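## Task

Scene 1: arrange hotel H1 so slot 1 holds plate B88, slots 2 and 3 are empty, slot 4 holds B33, slot 5 holds B38 and slot 6 holds B83. Every plate must be home in its slot with its ID label facing the front, and must stay there unaided; the robot must release it and move away at the end.

## Robot and tools

ROBOT. One four-axis SCARA plate mover with a single two-finger gripper that is always level. It has a vertical lift, a shoulder, an elbow and a wrist yaw, and it cannot tilt. The controlled point (end_effector_position) is midway between the two rubber pads, about 2 to 3 cm behind the fingertips. The fingers point along the gripper's +x and close along its y.

FRAMES. The scene frame has its origin on the table surface under the arm base, +z upward, and +y to the left when facing along +x. Reported hand positions are in metres in this frame, with orientation as end_effector_quat_wxyz; they can be slightly wrong, more so far from the base. Motion offsets, however, are expressed in the gripper's own axes.

TOOL execute_actions. Argument actions: a list of action objects, run one after another; an empty list just returns state and images. Each action may have rows, steps and until.
- rows: 1 to 15 rows, each exactly 5 numbers in [-1, 1], ordered dx, dy, dz, rz, opening. Each row lasts one control step (1/30 s).
- dx, dy, dz, rz are an offset, not a pose: a target relative to the gripper's measured pose when the action began (for a call's first action, the last pose reported in this scene), in the gripper's axes. Every row is measured from that same start, not from the previous row. Scale: 1.0 equals 0.6 m for dx, dy, dz and 180 degrees for rz; rz turns about the gripper's z from +x toward +y.
- opening is absolute: +1 is fully open (0.140 m), -1 is closed (pads still 0.066 m apart). Closing fully takes at least about 0.6 s.
- steps: integer 1 to 450, at least the number of rows, default 15. After the rows run out the arm keeps heading for the last row's target and holding its opening, so give long moves enough steps.
- until: stops the action early at the first step where all conditions hold, e.g. {"scanner": {"code": "b38"}} or {"scanner": {"reads": [">=", 2]}}. Numbers need a comparison (=, !=, <, <=, >, >=). It only reads; it does not halt the arm. Any bad value or unknown name makes the whole call refused before motion.
Each step, the commanded pose is limited to 70 mm and 16 degrees from the measured pose, then damped inverse kinematics pursues it. A move cut short by steps may not finish on its own; send the remainder next call. For gentle starts, ramp offsets gradually (adding 0.01 per row is 6 mm per step, 0.18 m/s); sudden jumps can shake a plate loose.

TOOL zoom_image. camera: cam_head_left or cam_head_right (both 504x504); region: [x0, y0, x1, y1] pixels, top-left origin, no larger than 504 by 504. Gives a sharper crop of the latest image.

TOOL finished_scene. scene: 1 or 2. Ends that scene for good and starts the next; the goal must already hold and keep holding. Replying with no tool call ends everything.

RESULTS. The state line gives pose; Hand target is where the controller is currently driving. Joint positions lists lift (m, 0 to 0.550), shoulder (-2 to 2 rad), elbow (-2.8 to 2.8 rad), wrist yaw (-12.566 to 12.566 rad), then pad gap (m). grip_measured is the opening on the command scale; readings may be off by about 1 mm consistently. A pose unreachable line means the clearance check altered or blocked the target; the arm then rests until new rows arrive. Scanner fields: code (lower-case ID such as b83, or no_read; never wrong) and reads (count of no_read-to-ID changes). MOTOR HOT appears from 85 °C; OVER-TEMPERATURE FAULT means braking at 100 °C.

PLATES AND STATIONS. Hotel H1 has 6 slots numbered from the bottom. A plate is home when flat on the shelf's two prongs, short end toward the front, behind both front pins and between the side pins. To identify a plate, lay it flat in nest RD with well A1 at the nest's A1 corner; with the scanner's view unobstructed, code shows the ID. Well A1 sits at the labelled short end, in the corner opposite the labelled long side, so the label's position tells you orientation.

GRIPPING. To hold, command an opening below grip_measured: about 0.04 lower for a firm grip, less for a light one. Pads push up to about 18 N; closing fast can squeeze harder and even spring open. Occasional brief tugs on held parts or pushes on loose ones can happen.

AVOID. Keep the elbow angle more than 0.4 rad away from 0, or the arm may fold and fault. Contact torque reaching a load limit (lift 52.2 N, shoulder 7.83 N m, elbow 3.91 N m, wrist yaw 1.3 N m, held weight included) stops the arm 10 s and drops the rest of the call. Do not drop, slam, or hard-push plates, and never knock anything off the table, which ends the scene. Holding loads heats motors, even while you deliberate. The arm keeps its last command while you think. At the end, open the gripper and withdraw.

Each tool is called after "Emit:" by a JSON object that holds its "method" and its "body".

## Session

Emit:
{"method": "execute_actions", "body": {"actions": []}}

Scene clock: 0.00 s.
end_effector_position=(+0.6373, -0.2098, +0.2801) grip_measured=+1.00 end_effector_quat_wxyz=(+1.000, -0.000, -0.000, -0.023)
Joint positions: [ 0.275 -1.242 -1.64  -3.447  0.14 ]
Motor temperatures (°C, as the motors report them): [26 24 22 23]
Hand target: +0.637, -0.210, +0.280; +1.000, -0.000, -0.000, -0.023
scanner: code=no_read reads=0

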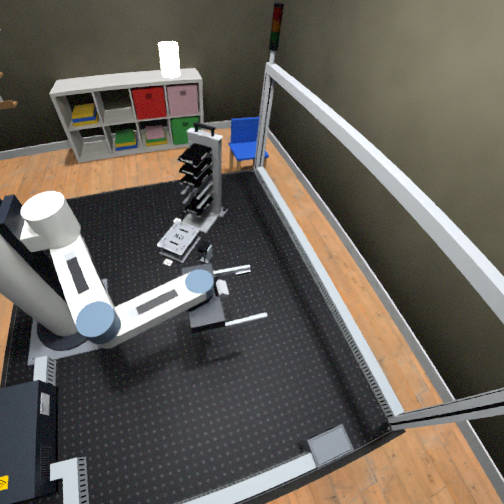

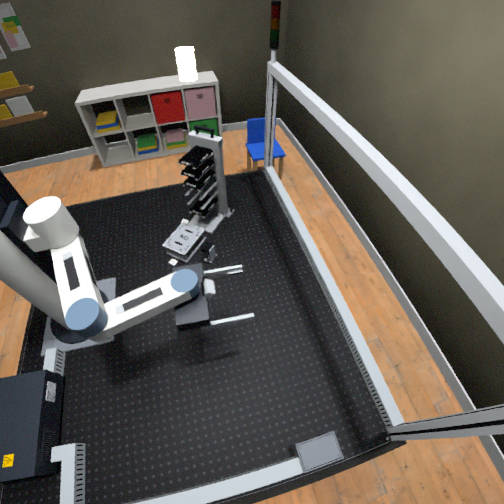

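Emit:
{"method": "zoom_image", "body": {"camera": "cam_head_left", "region": [150, 120, 250, 270]}}

Emit:
{"method": "zoom_image", "body": {"camera": "cam_head_right", "region": [150, 120, 250, 270]}}

Emit:
{"method": "zoom_image", "body": {"camera": "cam_head_left", "region": [170, 135, 230, 195]}}

Emit:
{"method": "zoom_image", "body": {"camera": "cam_head_left", "region": [170, 175, 230, 235]}}

Emit:
{"method": "zoom_image", "body": {"camera": "cam_head_left", "region": [155, 212, 220, 270]}}

Region (150, 120, 250, 270) of cam_head_left's 504x504 image, scaled by 3.360, with more detail than that image has.

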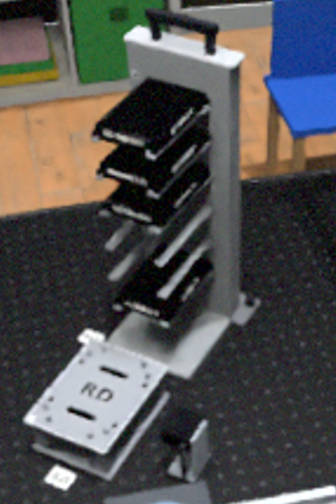

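Region (150, 120, 250, 270) of cam_head_right's 504x504 image, scaled by 3.360, with more detail than that image has.

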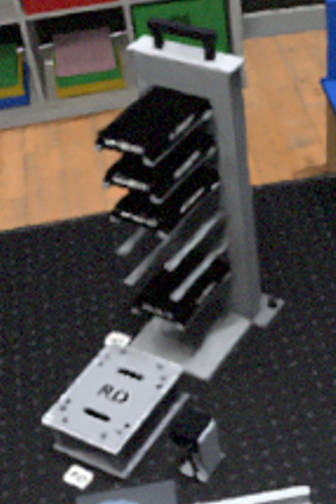

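Region (170, 135, 230, 195) of cam_head_left's 504x504 image, scaled by 8.400, with more detail than that image has.

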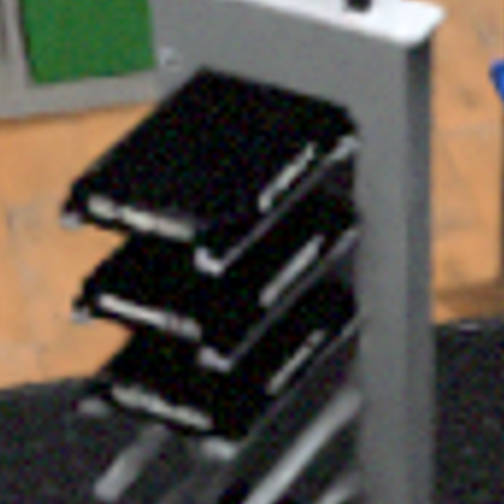

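Region (170, 175, 230, 235) of cam_head_left's 504x504 image, scaled by 8.400, with more detail than that image has.

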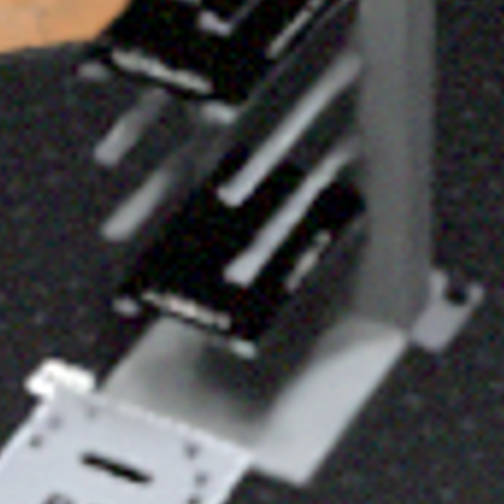

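Region (155, 212, 220, 270) of cam_head_left's 504x504 image, scaled by 7.754, with more detail than that image has; it fills the top 450 rows of this view, and the rest is white.

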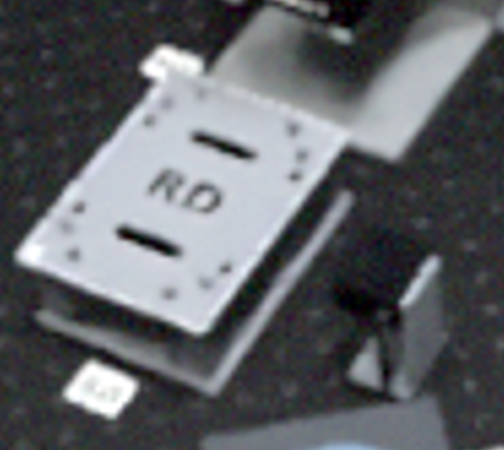

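Emit:
{"method": "execute_actions", "body": {"actions": [{"rows":[[-0.28,0.77,0.18,0.275,0.1]],"steps":90}]}}

Emit:
{"method": "zoom_image", "body": {"camera": "cam_head_left", "region": [130, 120, 230, 220]}}

Emit:
{"method": "zoom_image", "body": {"camera": "cam_head_right", "region": [130, 120, 230, 220]}}

Scene clock: 27.07 s.
end_effector_position=(+0.4909, +0.2594, +0.3881) grip_measured=+0.10 end_effector_quat_wxyz=(+0.918, -0.000, -0.000, +0.398)
Joint positions: [ 0.383 -0.281 -1.084 -4.099  0.107]
Motor temperatures (°C, as the motors report them): [26 24 22 23]
Hand target: +0.491, +0.259, +0.388; +0.917, -0.000, -0.000, +0.398
Off the commanded pose: 0.000 m, 0 deg.
scanner: code=no_read reads=0

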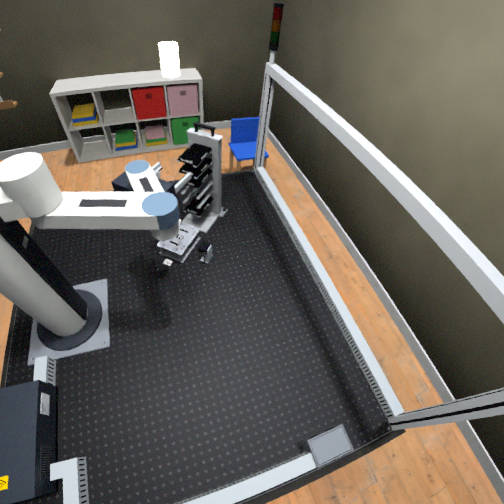

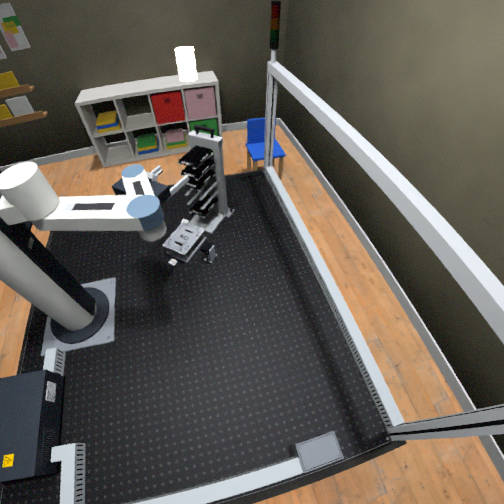

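Region (130, 120, 230, 220) of cam_head_left's 504x504 image, scaled by 5.040, with more detail than that image has.

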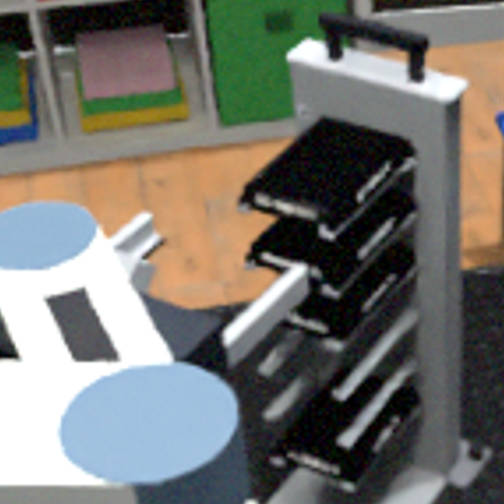

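Region (130, 120, 230, 220) of cam_head_right's 504x504 image, scaled by 5.040, with more detail than that image has.

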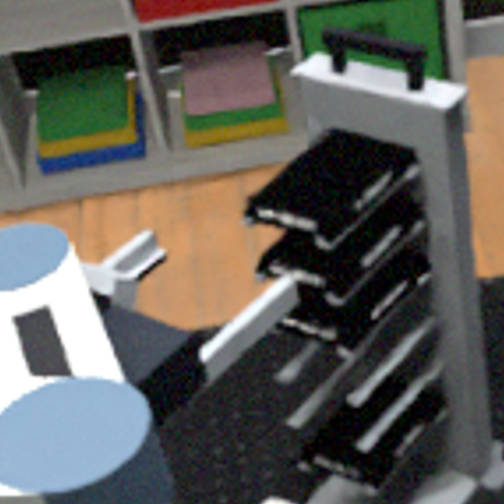

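Emit:
{"method": "execute_actions", "body": {"actions": [{"rows":[[0.15,-0.015,0,0,1]],"steps":40}]}}

Emit:
{"method": "zoom_image", "body": {"camera": "cam_head_left", "region": [150, 120, 230, 200]}}

Emit:
{"method": "zoom_image", "body": {"camera": "cam_head_right", "region": [150, 120, 230, 200]}}

Scene clock: 41.37 s.
end_effector_position=(+0.5590, +0.3189, +0.3881) grip_measured=+1.00 end_effector_quat_wxyz=(+0.918, -0.000, -0.000, +0.398)
Joint positions: [ 0.383 -0.082 -1.527 -3.856  0.14 ]
Motor temperatures (°C, as the motors report them): [26 24 22 23]
Hand target: +0.559, +0.319, +0.388; +0.918, -0.000, -0.000, +0.398
Off the commanded pose: 0.000 m, 0 deg.
scanner: code=no_read reads=0

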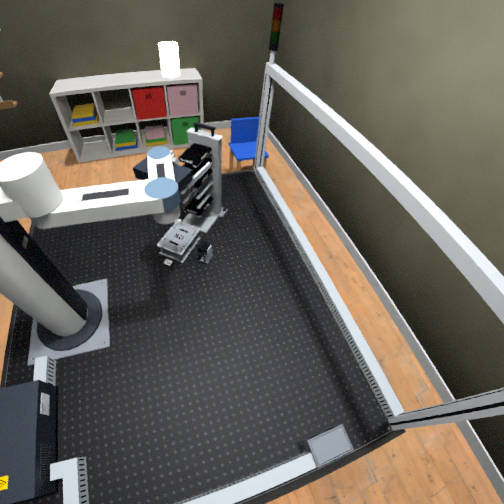

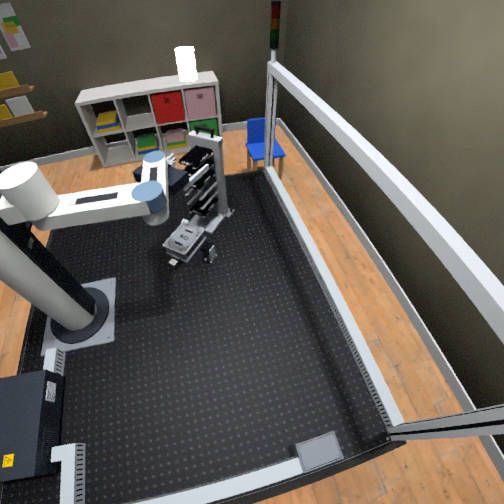

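Region (150, 120, 230, 200) of cam_head_left's 504x504 image, scaled by 6.300, with more detail than that image has.

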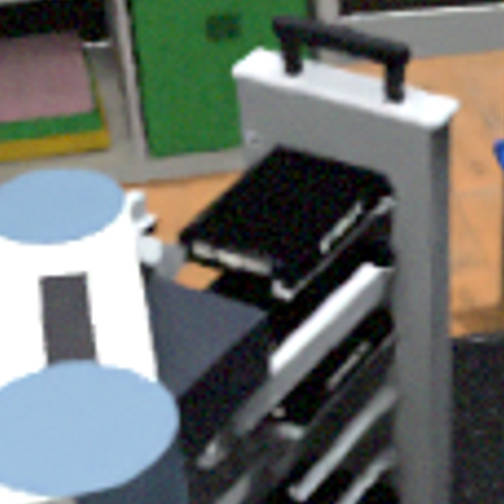

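Region (150, 120, 230, 200) of cam_head_right's 504x504 image, scaled by 6.300, with more detail than that image has.

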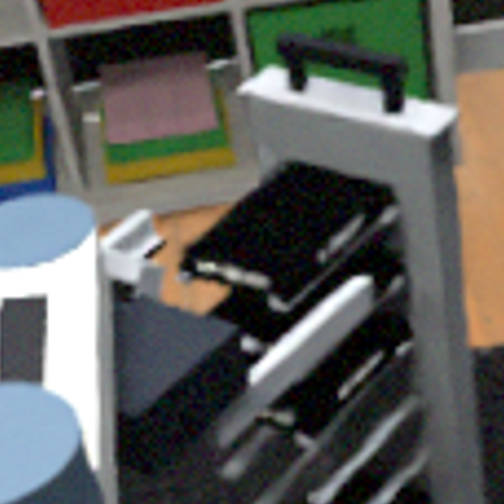

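Emit:
{"method": "execute_actions", "body": {"actions": [{"rows":[[0.08,0,0,0,0]],"steps":30},{"rows":[[0,0,0,0,-0.35]],"steps":20}]}}

Emit:
{"method": "zoom_image", "body": {"camera": "cam_head_left", "region": [160, 120, 230, 190]}}

Emit:
{"method": "zoom_image", "body": {"camera": "cam_head_right", "region": [160, 120, 230, 190]}}

Scene clock: 48.53 s.
end_effector_position=(+0.5868, +0.3577, +0.3881) grip_measured=-0.35 end_effector_quat_wxyz=(+0.913, -0.000, -0.000, +0.408)
Joint positions: [ 0.383  0.059 -1.793 -3.709  0.09 ]
Motor temperatures (°C, as the motors report them): [26 24 22 23]
Hand target: +0.591, +0.355, +0.388; +0.916, -0.000, -0.000, +0.400
Off the commanded pose: 0.005 m, 1 deg.
scanner: code=no_read reads=0

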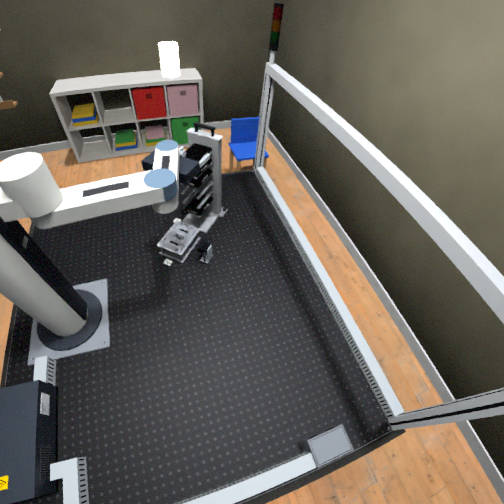

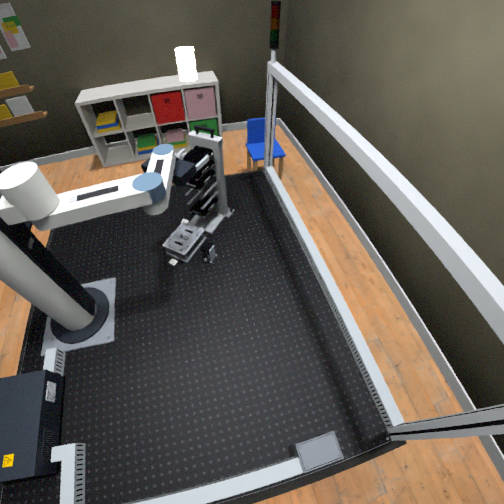

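Region (160, 120, 230, 190) of cam_head_left's 504x504 image, scaled by 7.200, with more detail than that image has.

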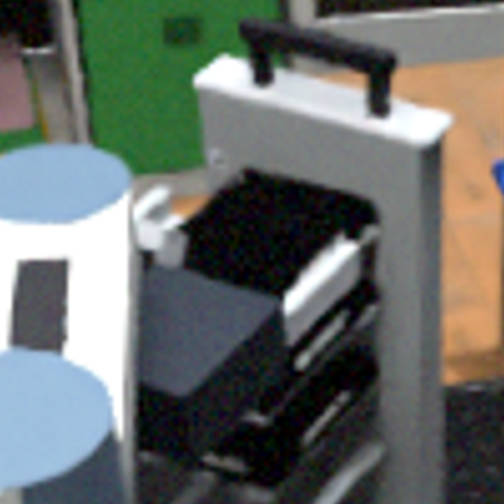

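Region (160, 120, 230, 190) of cam_head_right's 504x504 image, scaled by 7.200, with more detail than that image has.

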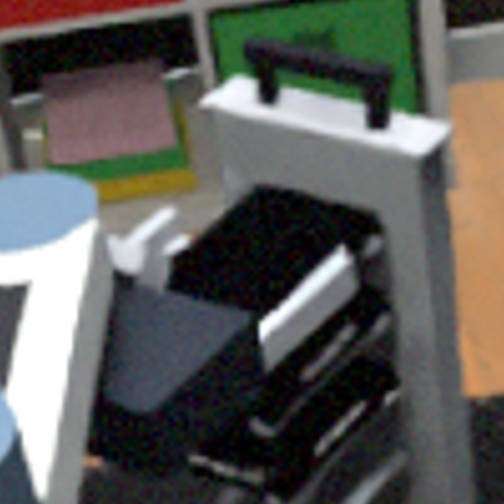

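Emit:
{"method": "execute_actions", "body": {"actions": [{"rows":[[0.012,0.007,0,-0.004,-0.3]],"steps":20},{"rows":[[0,0,0,0,-0.4],[0,0,0,0,-0.43],[0,0,0,0,-0.46],[0,0,0,0,-0.49],[0,0,0,0,-0.52]],"steps":20},{"rows":[[0,0,0,0,-0.52]],"steps":10},{"rows":[[0,0,0,0,-0.52]],"steps":10}]}}

Emit:
{"method": "execute_actions", "body": {"actions": [{"rows":[[0,0,0.005,0,-0.52],[0,0,0.01,0,-0.52],[0,0,0.015,0,-0.52],[0,0,0.02,0,-0.52]],"steps":20}]}}

Emit:
{"method": "zoom_image", "body": {"camera": "cam_head_right", "region": [160, 120, 230, 190]}}

Scene clock: 58.27 s.
end_effector_position=(+0.5878, +0.3663, +0.3881) grip_measured=-0.52 end_effector_quat_wxyz=(+0.915, -0.000, -0.000, +0.404)
Joint positions: [ 0.383  0.094 -1.831 -3.715  0.084]
Motor temperatures (°C, as the motors report them): [26 24 23 23]
Hand target: +0.588, +0.366, +0.388; +0.915, -0.000, -0.000, +0.404
Off the commanded pose: 0.000 m, 0 deg.
scanner: code=no_read reads=0

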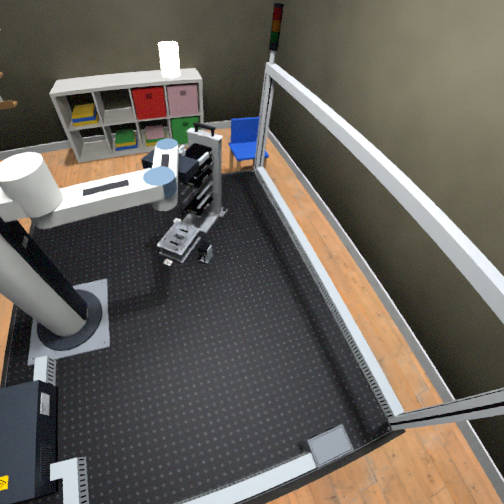

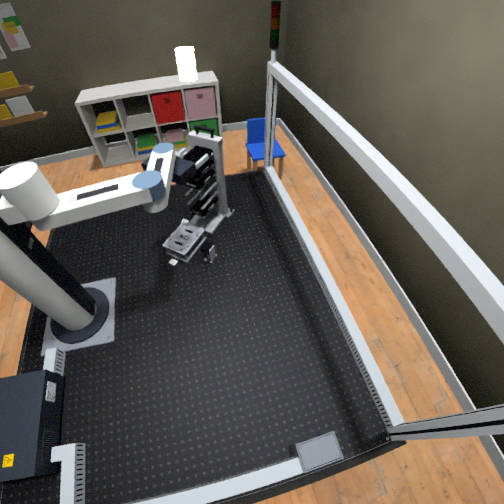

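Scene clock: 58.93 s.
end_effector_position=(+0.5879, +0.3663, +0.4002) grip_measured=-0.52 end_effector_quat_wxyz=(+0.915, -0.000, -0.000, +0.404)
Joint positions: [ 0.395  0.094 -1.831 -3.715  0.084]
Motor temperatures (°C, as the motors report them): [26 24 23 23]
Hand target: +0.588, +0.366, +0.400; +0.915, -0.000, -0.000, +0.404
Off the commanded pose: 0.000 m, 0 deg.
scanner: code=no_read reads=0

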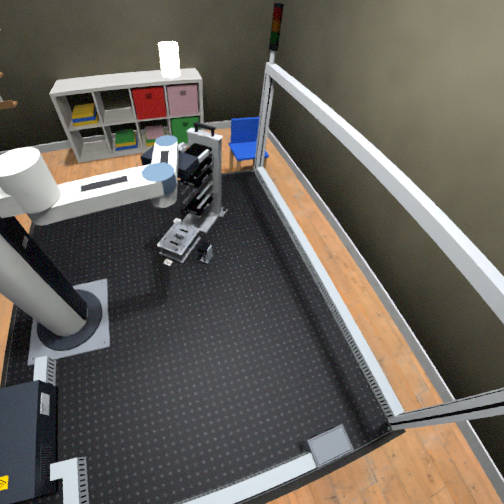

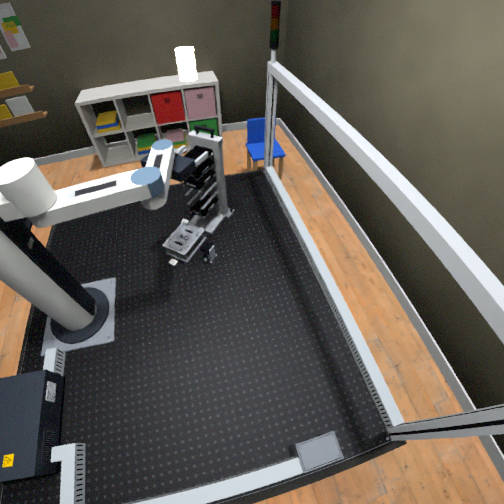

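Region (160, 120, 230, 190) of cam_head_right's 504x504 image, scaled by 7.200, with more detail than that image has.

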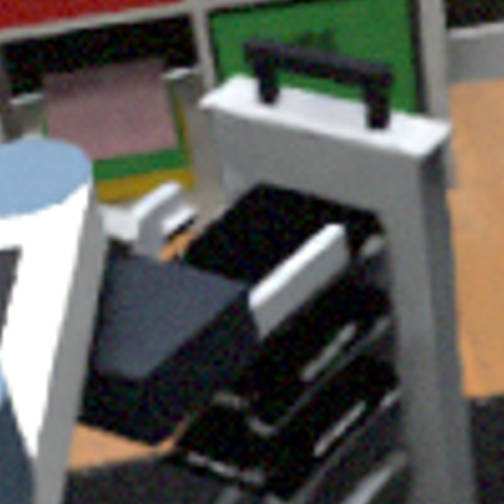

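Emit:
{"method": "execute_actions", "body": {"actions": [{"rows":[[0,0,-0.026,0,-0.45]],"steps":20},{"rows":[[0,0,0,0,-0.5],[0,0,0,0,-0.53],[0,0,0,0,-0.56],[0,0,0,0,-0.59],[0,0,0,0,-0.61]],"steps":20},{"rows":[[0,0,0,0,-0.61]],"steps":10}]}}

Scene clock: 64.27 s.
end_effector_position=(+0.5877, +0.3664, +0.3850) grip_measured=-0.55 end_effector_quat_wxyz=(+0.915, -0.000, -0.000, +0.405)
Joint positions: [ 0.38   0.094 -1.831 -3.713  0.083]
Motor temperatures (°C, as the motors report them): [26 24 23 23]
Hand target: +0.588, +0.366, +0.385; +0.915, -0.000, -0.000, +0.404
Off the commanded pose: 0.000 m, 0 deg.
scanner: code=no_read reads=0

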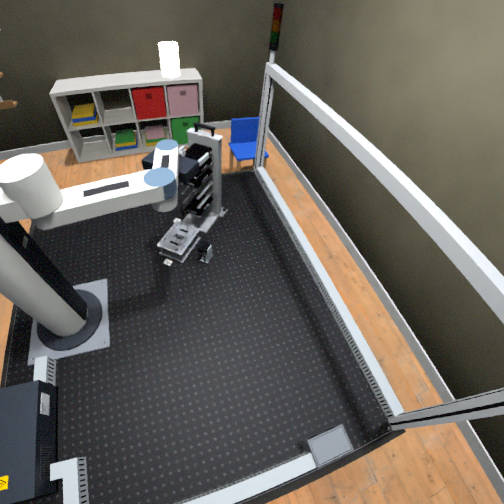

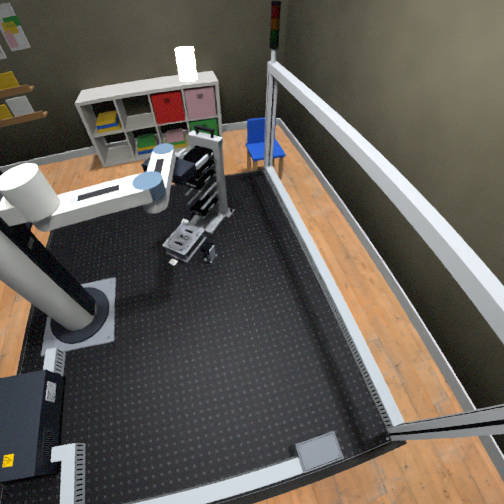

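Emit:
{"method": "execute_actions", "body": {"actions": [{"rows":[[0,0,0.005,0,-0.61],[0,0,0.01,0,-0.61],[0,0,0.015,0,-0.61],[0,0,0.02,0,-0.61],[0,0,0.023,0,-0.61]],"steps":15},{"rows":[[-0.01,0,0,0,-0.61],[-0.02,0,0,0,-0.61],[-0.035,0,0,0,-0.61],[-0.05,0,0,0,-0.61],[-0.07,0,0,0,-0.61],[-0.09,0,0,0,-0.61],[-0.11,0,0,0,-0.61],[-0.13,0,0,0,-0.61],[-0.15,0,0,0,-0.61],[-0.17,0,0,0,-0.61],[-0.19,0,0,0,-0.61],[-0.21,0,0,0,-0.61],[-0.23,0,0,0,-0.61],[-0.25,0,0,0,-0.61],[-0.275,0,0,0,-0.61]],"steps":35},{"rows":[[0,0.012,-0.01,0,-0.61],[0,0.012,-0.02,0,-0.61],[0,0.012,-0.04,0,-0.61],[0,0.012,-0.07,0,-0.61],[0,0.012,-0.5,0,-0.61]],"steps":50}]}}

Emit:
{"method": "zoom_image", "body": {"camera": "cam_head_left", "region": [140, 190, 220, 270]}}

Emit:
{"method": "zoom_image", "body": {"camera": "cam_head_right", "region": [140, 190, 220, 270]}}

Scene clock: 81.60 s.
end_effector_position=(+0.4712, +0.2492, +0.0987) grip_measured=-0.55 end_effector_quat_wxyz=(+0.914, -0.000, -0.000, +0.405)
Joint positions: [ 0.094 -0.311 -0.988 -4.151  0.083]
Motor temperatures (°C, as the motors report them): [26 24 22 23]
Hand target: +0.471, +0.249, +0.099; +0.914, -0.000, -0.000, +0.405
Off the commanded pose: 0.000 m, 0 deg.
scanner: code=no_read reads=0

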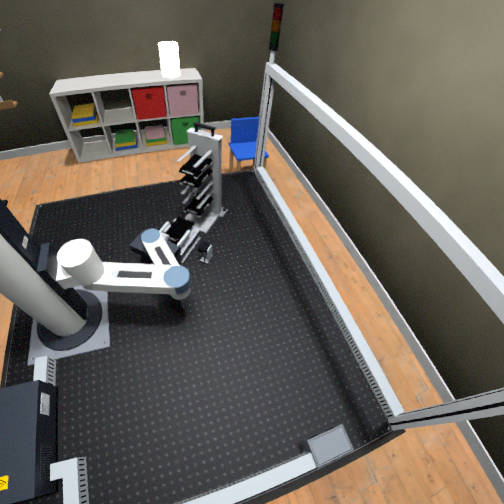

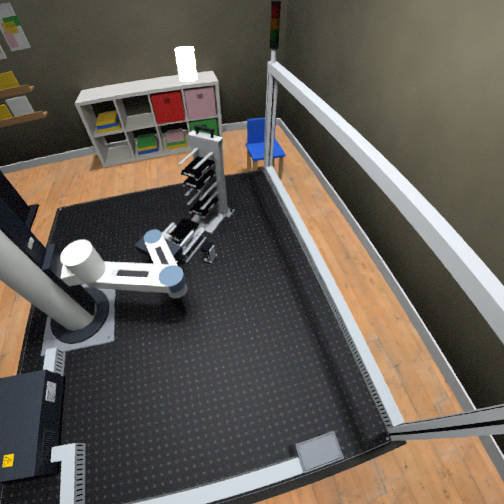

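Region (140, 190, 220, 270) of cam_head_left's 504x504 image, scaled by 6.300, with more detail than that image has.

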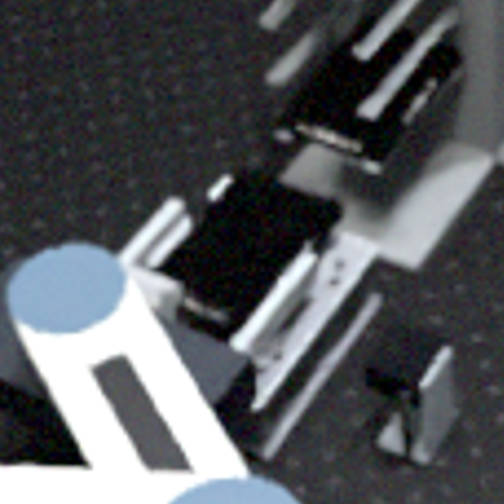

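Region (140, 190, 220, 270) of cam_head_right's 504x504 image, scaled by 6.300, with more detail than that image has.

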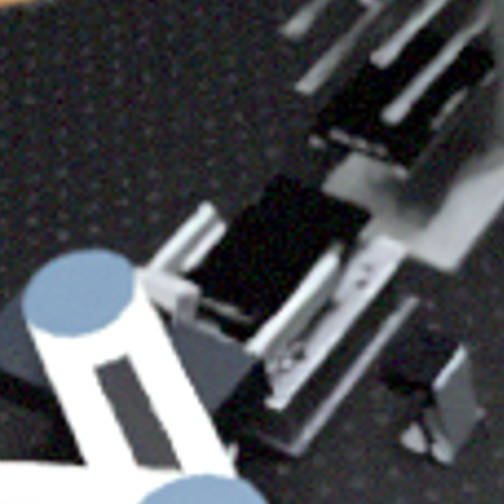

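Emit:
{"method": "execute_actions", "body": {"actions": [{"rows":[[-0.01,0,-0.01,0,-0.61],[-0.01,0,-0.02,0,-0.61],[-0.01,0,-0.035,0,-0.61]],"steps":20}]}}

Emit:
{"method": "zoom_image", "body": {"camera": "cam_head_left", "region": [155, 212, 220, 270]}}

Emit:
{"method": "zoom_image", "body": {"camera": "cam_head_right", "region": [155, 212, 220, 270]}}

Scene clock: 97.90 s.
end_effector_position=(+0.4675, +0.2453, +0.0850) grip_measured=-0.55 end_effector_quat_wxyz=(+0.914, -0.000, -0.000, +0.406)
Joint positions: [ 0.08  -0.323 -0.965 -4.16   0.083]
Motor temperatures (°C, as the motors report them): [25 24 22 23]
Hand target: +0.467, +0.245, +0.084; +0.914, -0.000, -0.000, +0.405
Off the commanded pose: 0.007 m, 0 deg.
TORQUE FAULT: the external load on joint 1 (lift) reached its load limit, and the arm stopped for 10 seconds. The arm's remaining commands of this call were not run. The arm holds where it stopped, with its grip as last carried out, and accepts commands again: back off and push less far. The arm stops again, at the same cost, whenever a joint's load reaches its limit.
scanner: code=no_read reads=0

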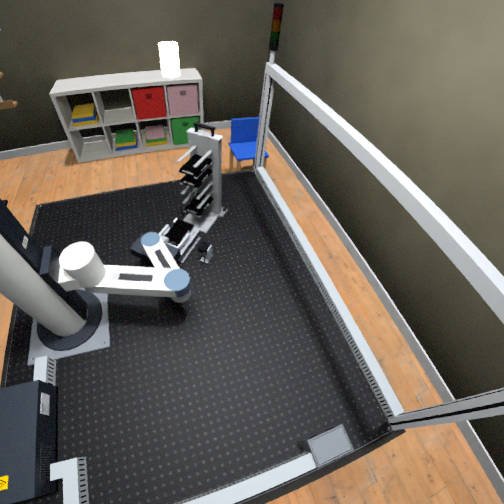

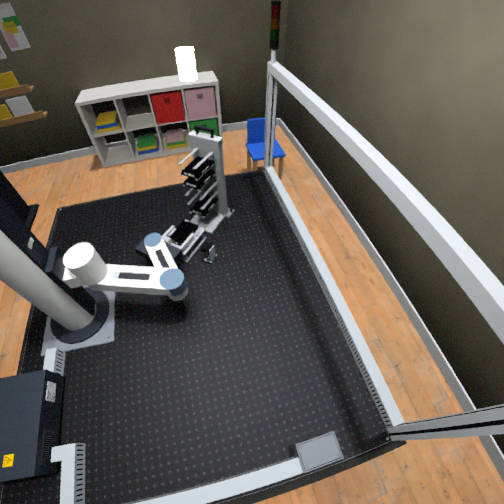

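Region (155, 212, 220, 270) of cam_head_left's 504x504 image, scaled by 7.754, with more detail than that image has; it fills the top 450 rows of this view, and the rest is white.

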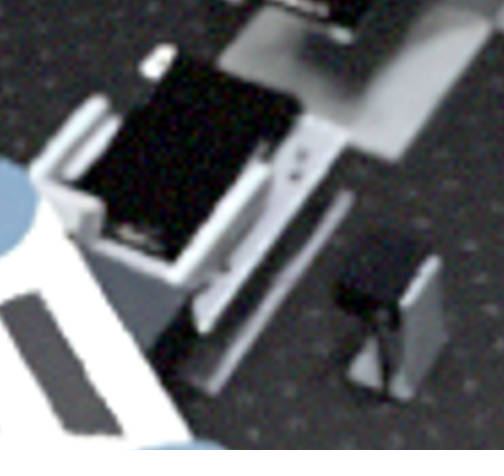

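Region (155, 212, 220, 270) of cam_head_right's 504x504 image, scaled by 7.754, with more detail than that image has; it fills the top 450 rows of this view, and the rest is white.

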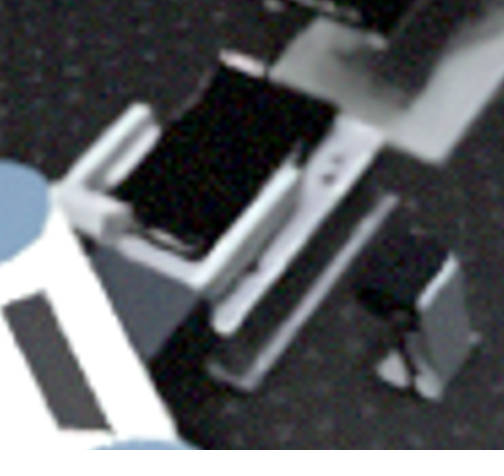

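Emit:
{"method": "execute_actions", "body": {"actions": [{"rows":[[0,0,0.006,0,-0.61]],"steps":10},{"rows":[[-0.01,-0.006,0,0,-0.61],[-0.02,-0.012,0,0,-0.61],[-0.033,-0.02,0,0,-0.61]],"steps":20}]}}

Emit:
{"method": "zoom_image", "body": {"camera": "cam_head_left", "region": [155, 212, 220, 270]}}

Emit:
{"method": "zoom_image", "body": {"camera": "cam_head_right", "region": [155, 212, 220, 270]}}

Scene clock: 117.30 s.
end_effector_position=(+0.4709, +0.2371, +0.0887) grip_measured=-0.55 end_effector_quat_wxyz=(+0.918, -0.000, -0.000, +0.397)
Joint positions: [ 0.084 -0.352 -0.954 -4.16   0.083]
Motor temperatures (°C, as the motors report them): [25 24 24 23]
Hand target: +0.469, +0.238, +0.089; +0.916, -0.000, -0.000, +0.401
Off the commanded pose: 0.016 m, 1 deg.
TORQUE FAULT: the external load on joint 3 (elbow) reached its load limit, and the arm stopped for 10 seconds. The arm's remaining commands of this call were not run. The arm holds where it stopped, with its grip as last carried out, and accepts commands again: back off and push less far. The arm stops again, at the same cost, whenever a joint's load reaches its limit.
scanner: code=no_read reads=0

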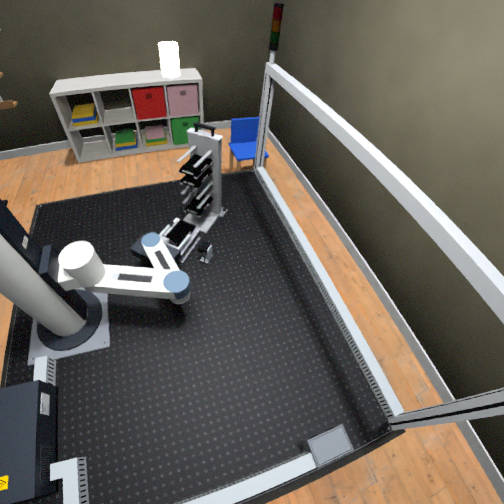

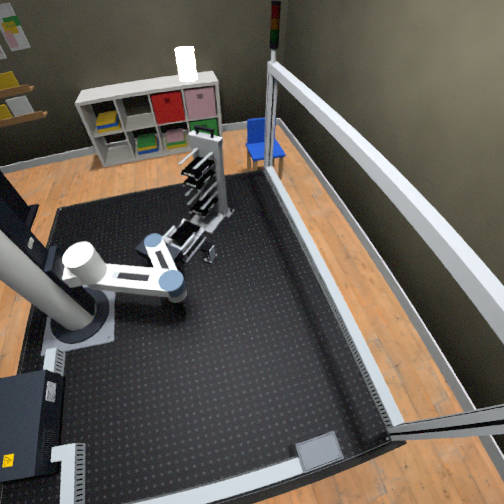

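Region (155, 212, 220, 270) of cam_head_left's 504x504 image, scaled by 7.754, with more detail than that image has; it fills the top 450 rows of this view, and the rest is white.

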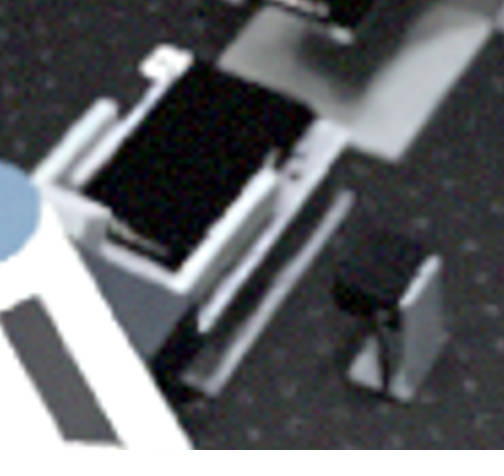

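Region (155, 212, 220, 270) of cam_head_right's 504x504 image, scaled by 7.754, with more detail than that image has; it fills the top 450 rows of this view, and the rest is white.

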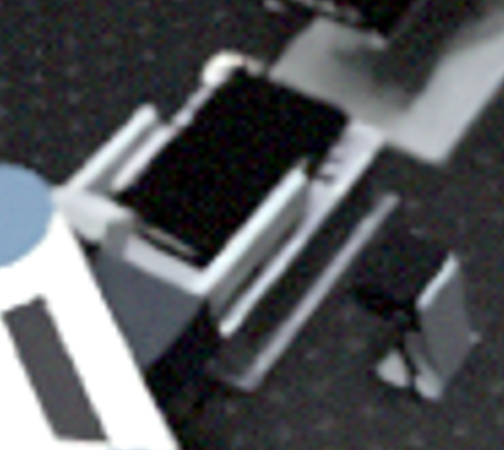

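Emit:
{"method": "execute_actions", "body": {"actions": [{"rows":[[0.003,0,0.013,0.005,-0.61]],"steps":15},{"rows":[[-0.01,-0.004,0,0,-0.61],[-0.02,-0.008,0,0,-0.61],[-0.04,-0.011,0,0,-0.61]],"steps":20}]}}

Emit:
{"method": "zoom_image", "body": {"camera": "cam_head_left", "region": [155, 212, 220, 270]}}

Emit:
{"method": "zoom_image", "body": {"camera": "cam_head_right", "region": [155, 212, 220, 270]}}

Scene clock: 124.43 s.
end_effector_position=(+0.4609, +0.2161, +0.0965) grip_measured=-0.55 end_effector_quat_wxyz=(+0.915, -0.000, -0.000, +0.404)
Joint positions: [ 0.092 -0.44  -0.871 -4.14   0.083]
Motor temperatures (°C, as the motors report them): [26 24 24 23]
Hand target: +0.461, +0.216, +0.097; +0.915, -0.000, -0.000, +0.404
Off the commanded pose: 0.000 m, 0 deg.
scanner: code=no_read reads=0

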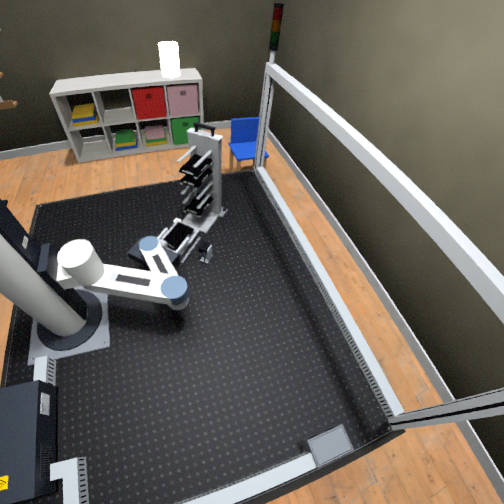

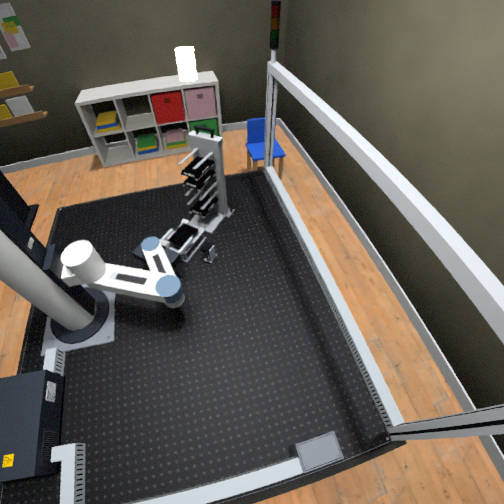

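Region (155, 212, 220, 270) of cam_head_left's 504x504 image, scaled by 7.754, with more detail than that image has; it fills the top 450 rows of this view, and the rest is white.

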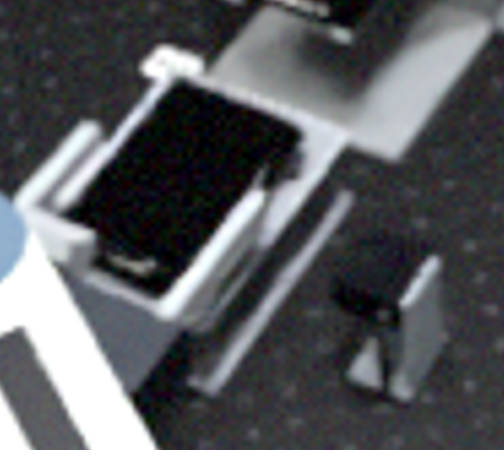

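Region (155, 212, 220, 270) of cam_head_right's 504x504 image, scaled by 7.754, with more detail than that image has; it fills the top 450 rows of this view, and the rest is white.

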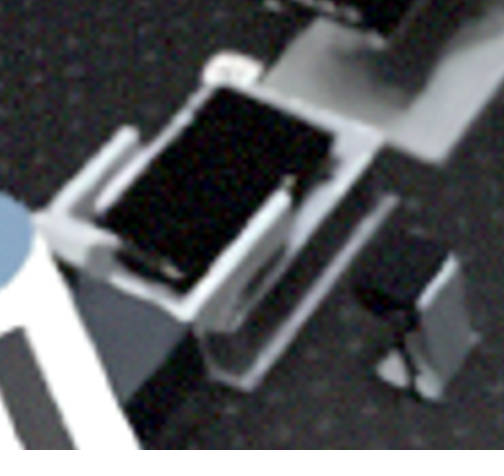

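Emit:
{"method": "execute_actions", "body": {"actions": [{"rows":[[0.011,0.008,0,0,-0.61]],"steps":15},{"rows":[[0,0,-0.003,0,-0.61],[0,0,-0.006,0,-0.61],[0,0,-0.009,0,-0.61],[0,0,-0.012,0,-0.61],[0,0,-0.015,0,-0.61]],"steps":20}]}}

Emit:
{"method": "zoom_image", "body": {"camera": "cam_head_left", "region": [160, 212, 210, 262]}}

Emit:
{"method": "zoom_image", "body": {"camera": "cam_head_right", "region": [160, 212, 210, 262]}}

Scene clock: 133.30 s.
end_effector_position=(+0.4614, +0.2245, +0.0880) grip_measured=-0.56 end_effector_quat_wxyz=(+0.914, -0.000, -0.000, +0.405)
Joint positions: [ 0.083 -0.405 -0.892 -4.151  0.082]
Motor temperatures (°C, as the motors report them): [26 24 23 23]
Hand target: +0.462, +0.224, +0.088; +0.915, -0.000, -0.000, +0.404
Off the commanded pose: 0.001 m, 0 deg.
scanner: code=no_read reads=0

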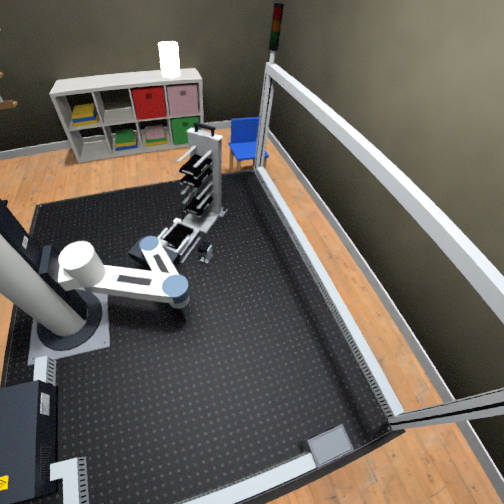

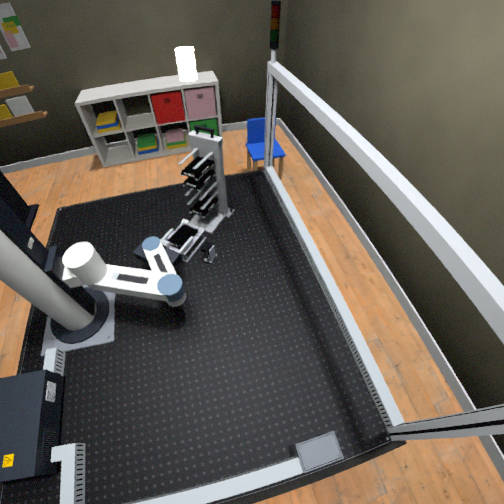

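Region (160, 212, 210, 262) of cam_head_left's 504x504 image, scaled by 10.080, with more detail than that image has.

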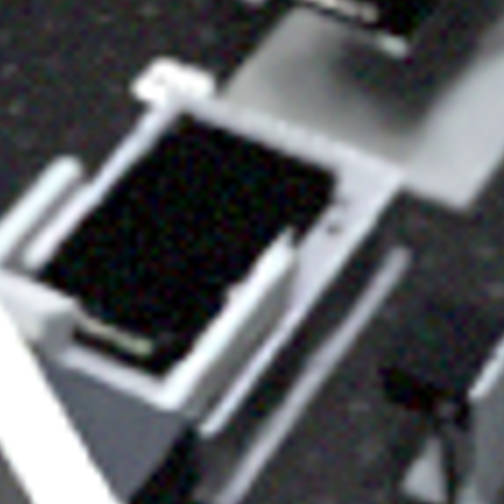

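Region (160, 212, 210, 262) of cam_head_right's 504x504 image, scaled by 10.080, with more detail than that image has.

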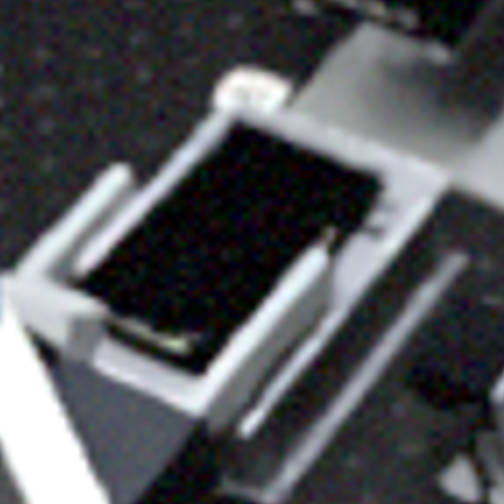

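Some contact; release and look.

Emit:
{"method": "execute_actions", "body": {"actions": [{"rows":[[0,0,0,0,-0.2]],"steps":12},{"rows":[[0,0,0.4,0,-0.2]],"steps":30},{"rows":[[-0.05,0.2,0,0,-0.2]],"steps":25}]}}

Emit:
{"method": "zoom_image", "body": {"camera": "cam_head_left", "region": [155, 212, 220, 270]}}

Emit:
{"method": "zoom_image", "body": {"camera": "cam_head_right", "region": [155, 212, 220, 270]}}

Scene clock: 141.30 s.
end_effector_position=(+0.3523, +0.2829, +0.3281) grip_measured=-0.20 end_effector_quat_wxyz=(+0.914, -0.000, -0.000, +0.406)
Joint positions: [ 0.323  0.135 -0.765 -4.818  0.096]
Motor temperatures (°C, as the motors report them): [26 24 23 23]
Hand target: +0.352, +0.283, +0.328; +0.914, -0.000, -0.000, +0.405
Off the commanded pose: 0.000 m, 0 deg.
scanner: code=b38 reads=1

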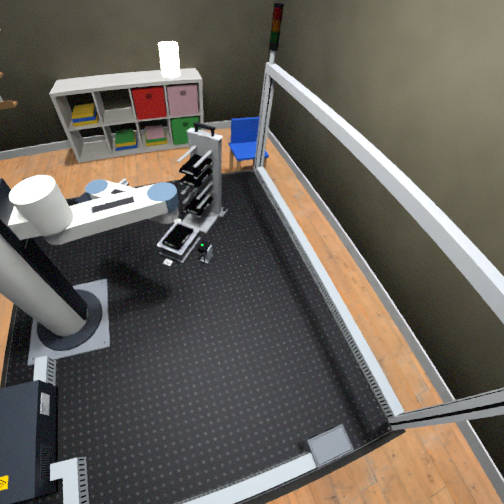

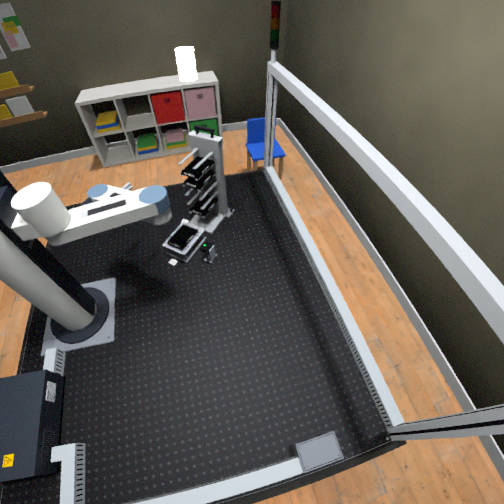

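Region (155, 212, 220, 270) of cam_head_left's 504x504 image, scaled by 7.754, with more detail than that image has; it fills the top 450 rows of this view, and the rest is white.

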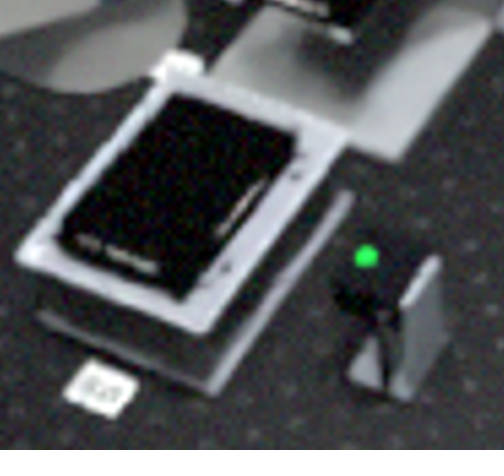

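Region (155, 212, 220, 270) of cam_head_right's 504x504 image, scaled by 7.754, with more detail than that image has; it fills the top 450 rows of this view, and the rest is white.

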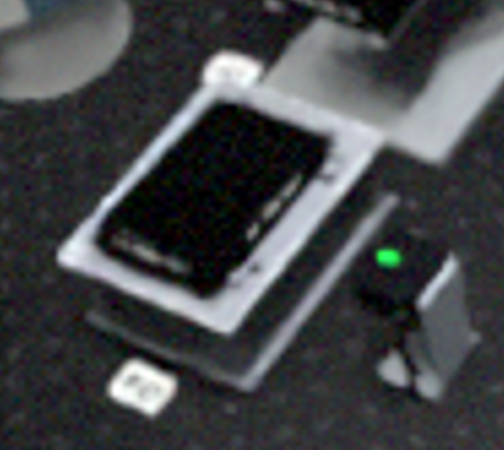

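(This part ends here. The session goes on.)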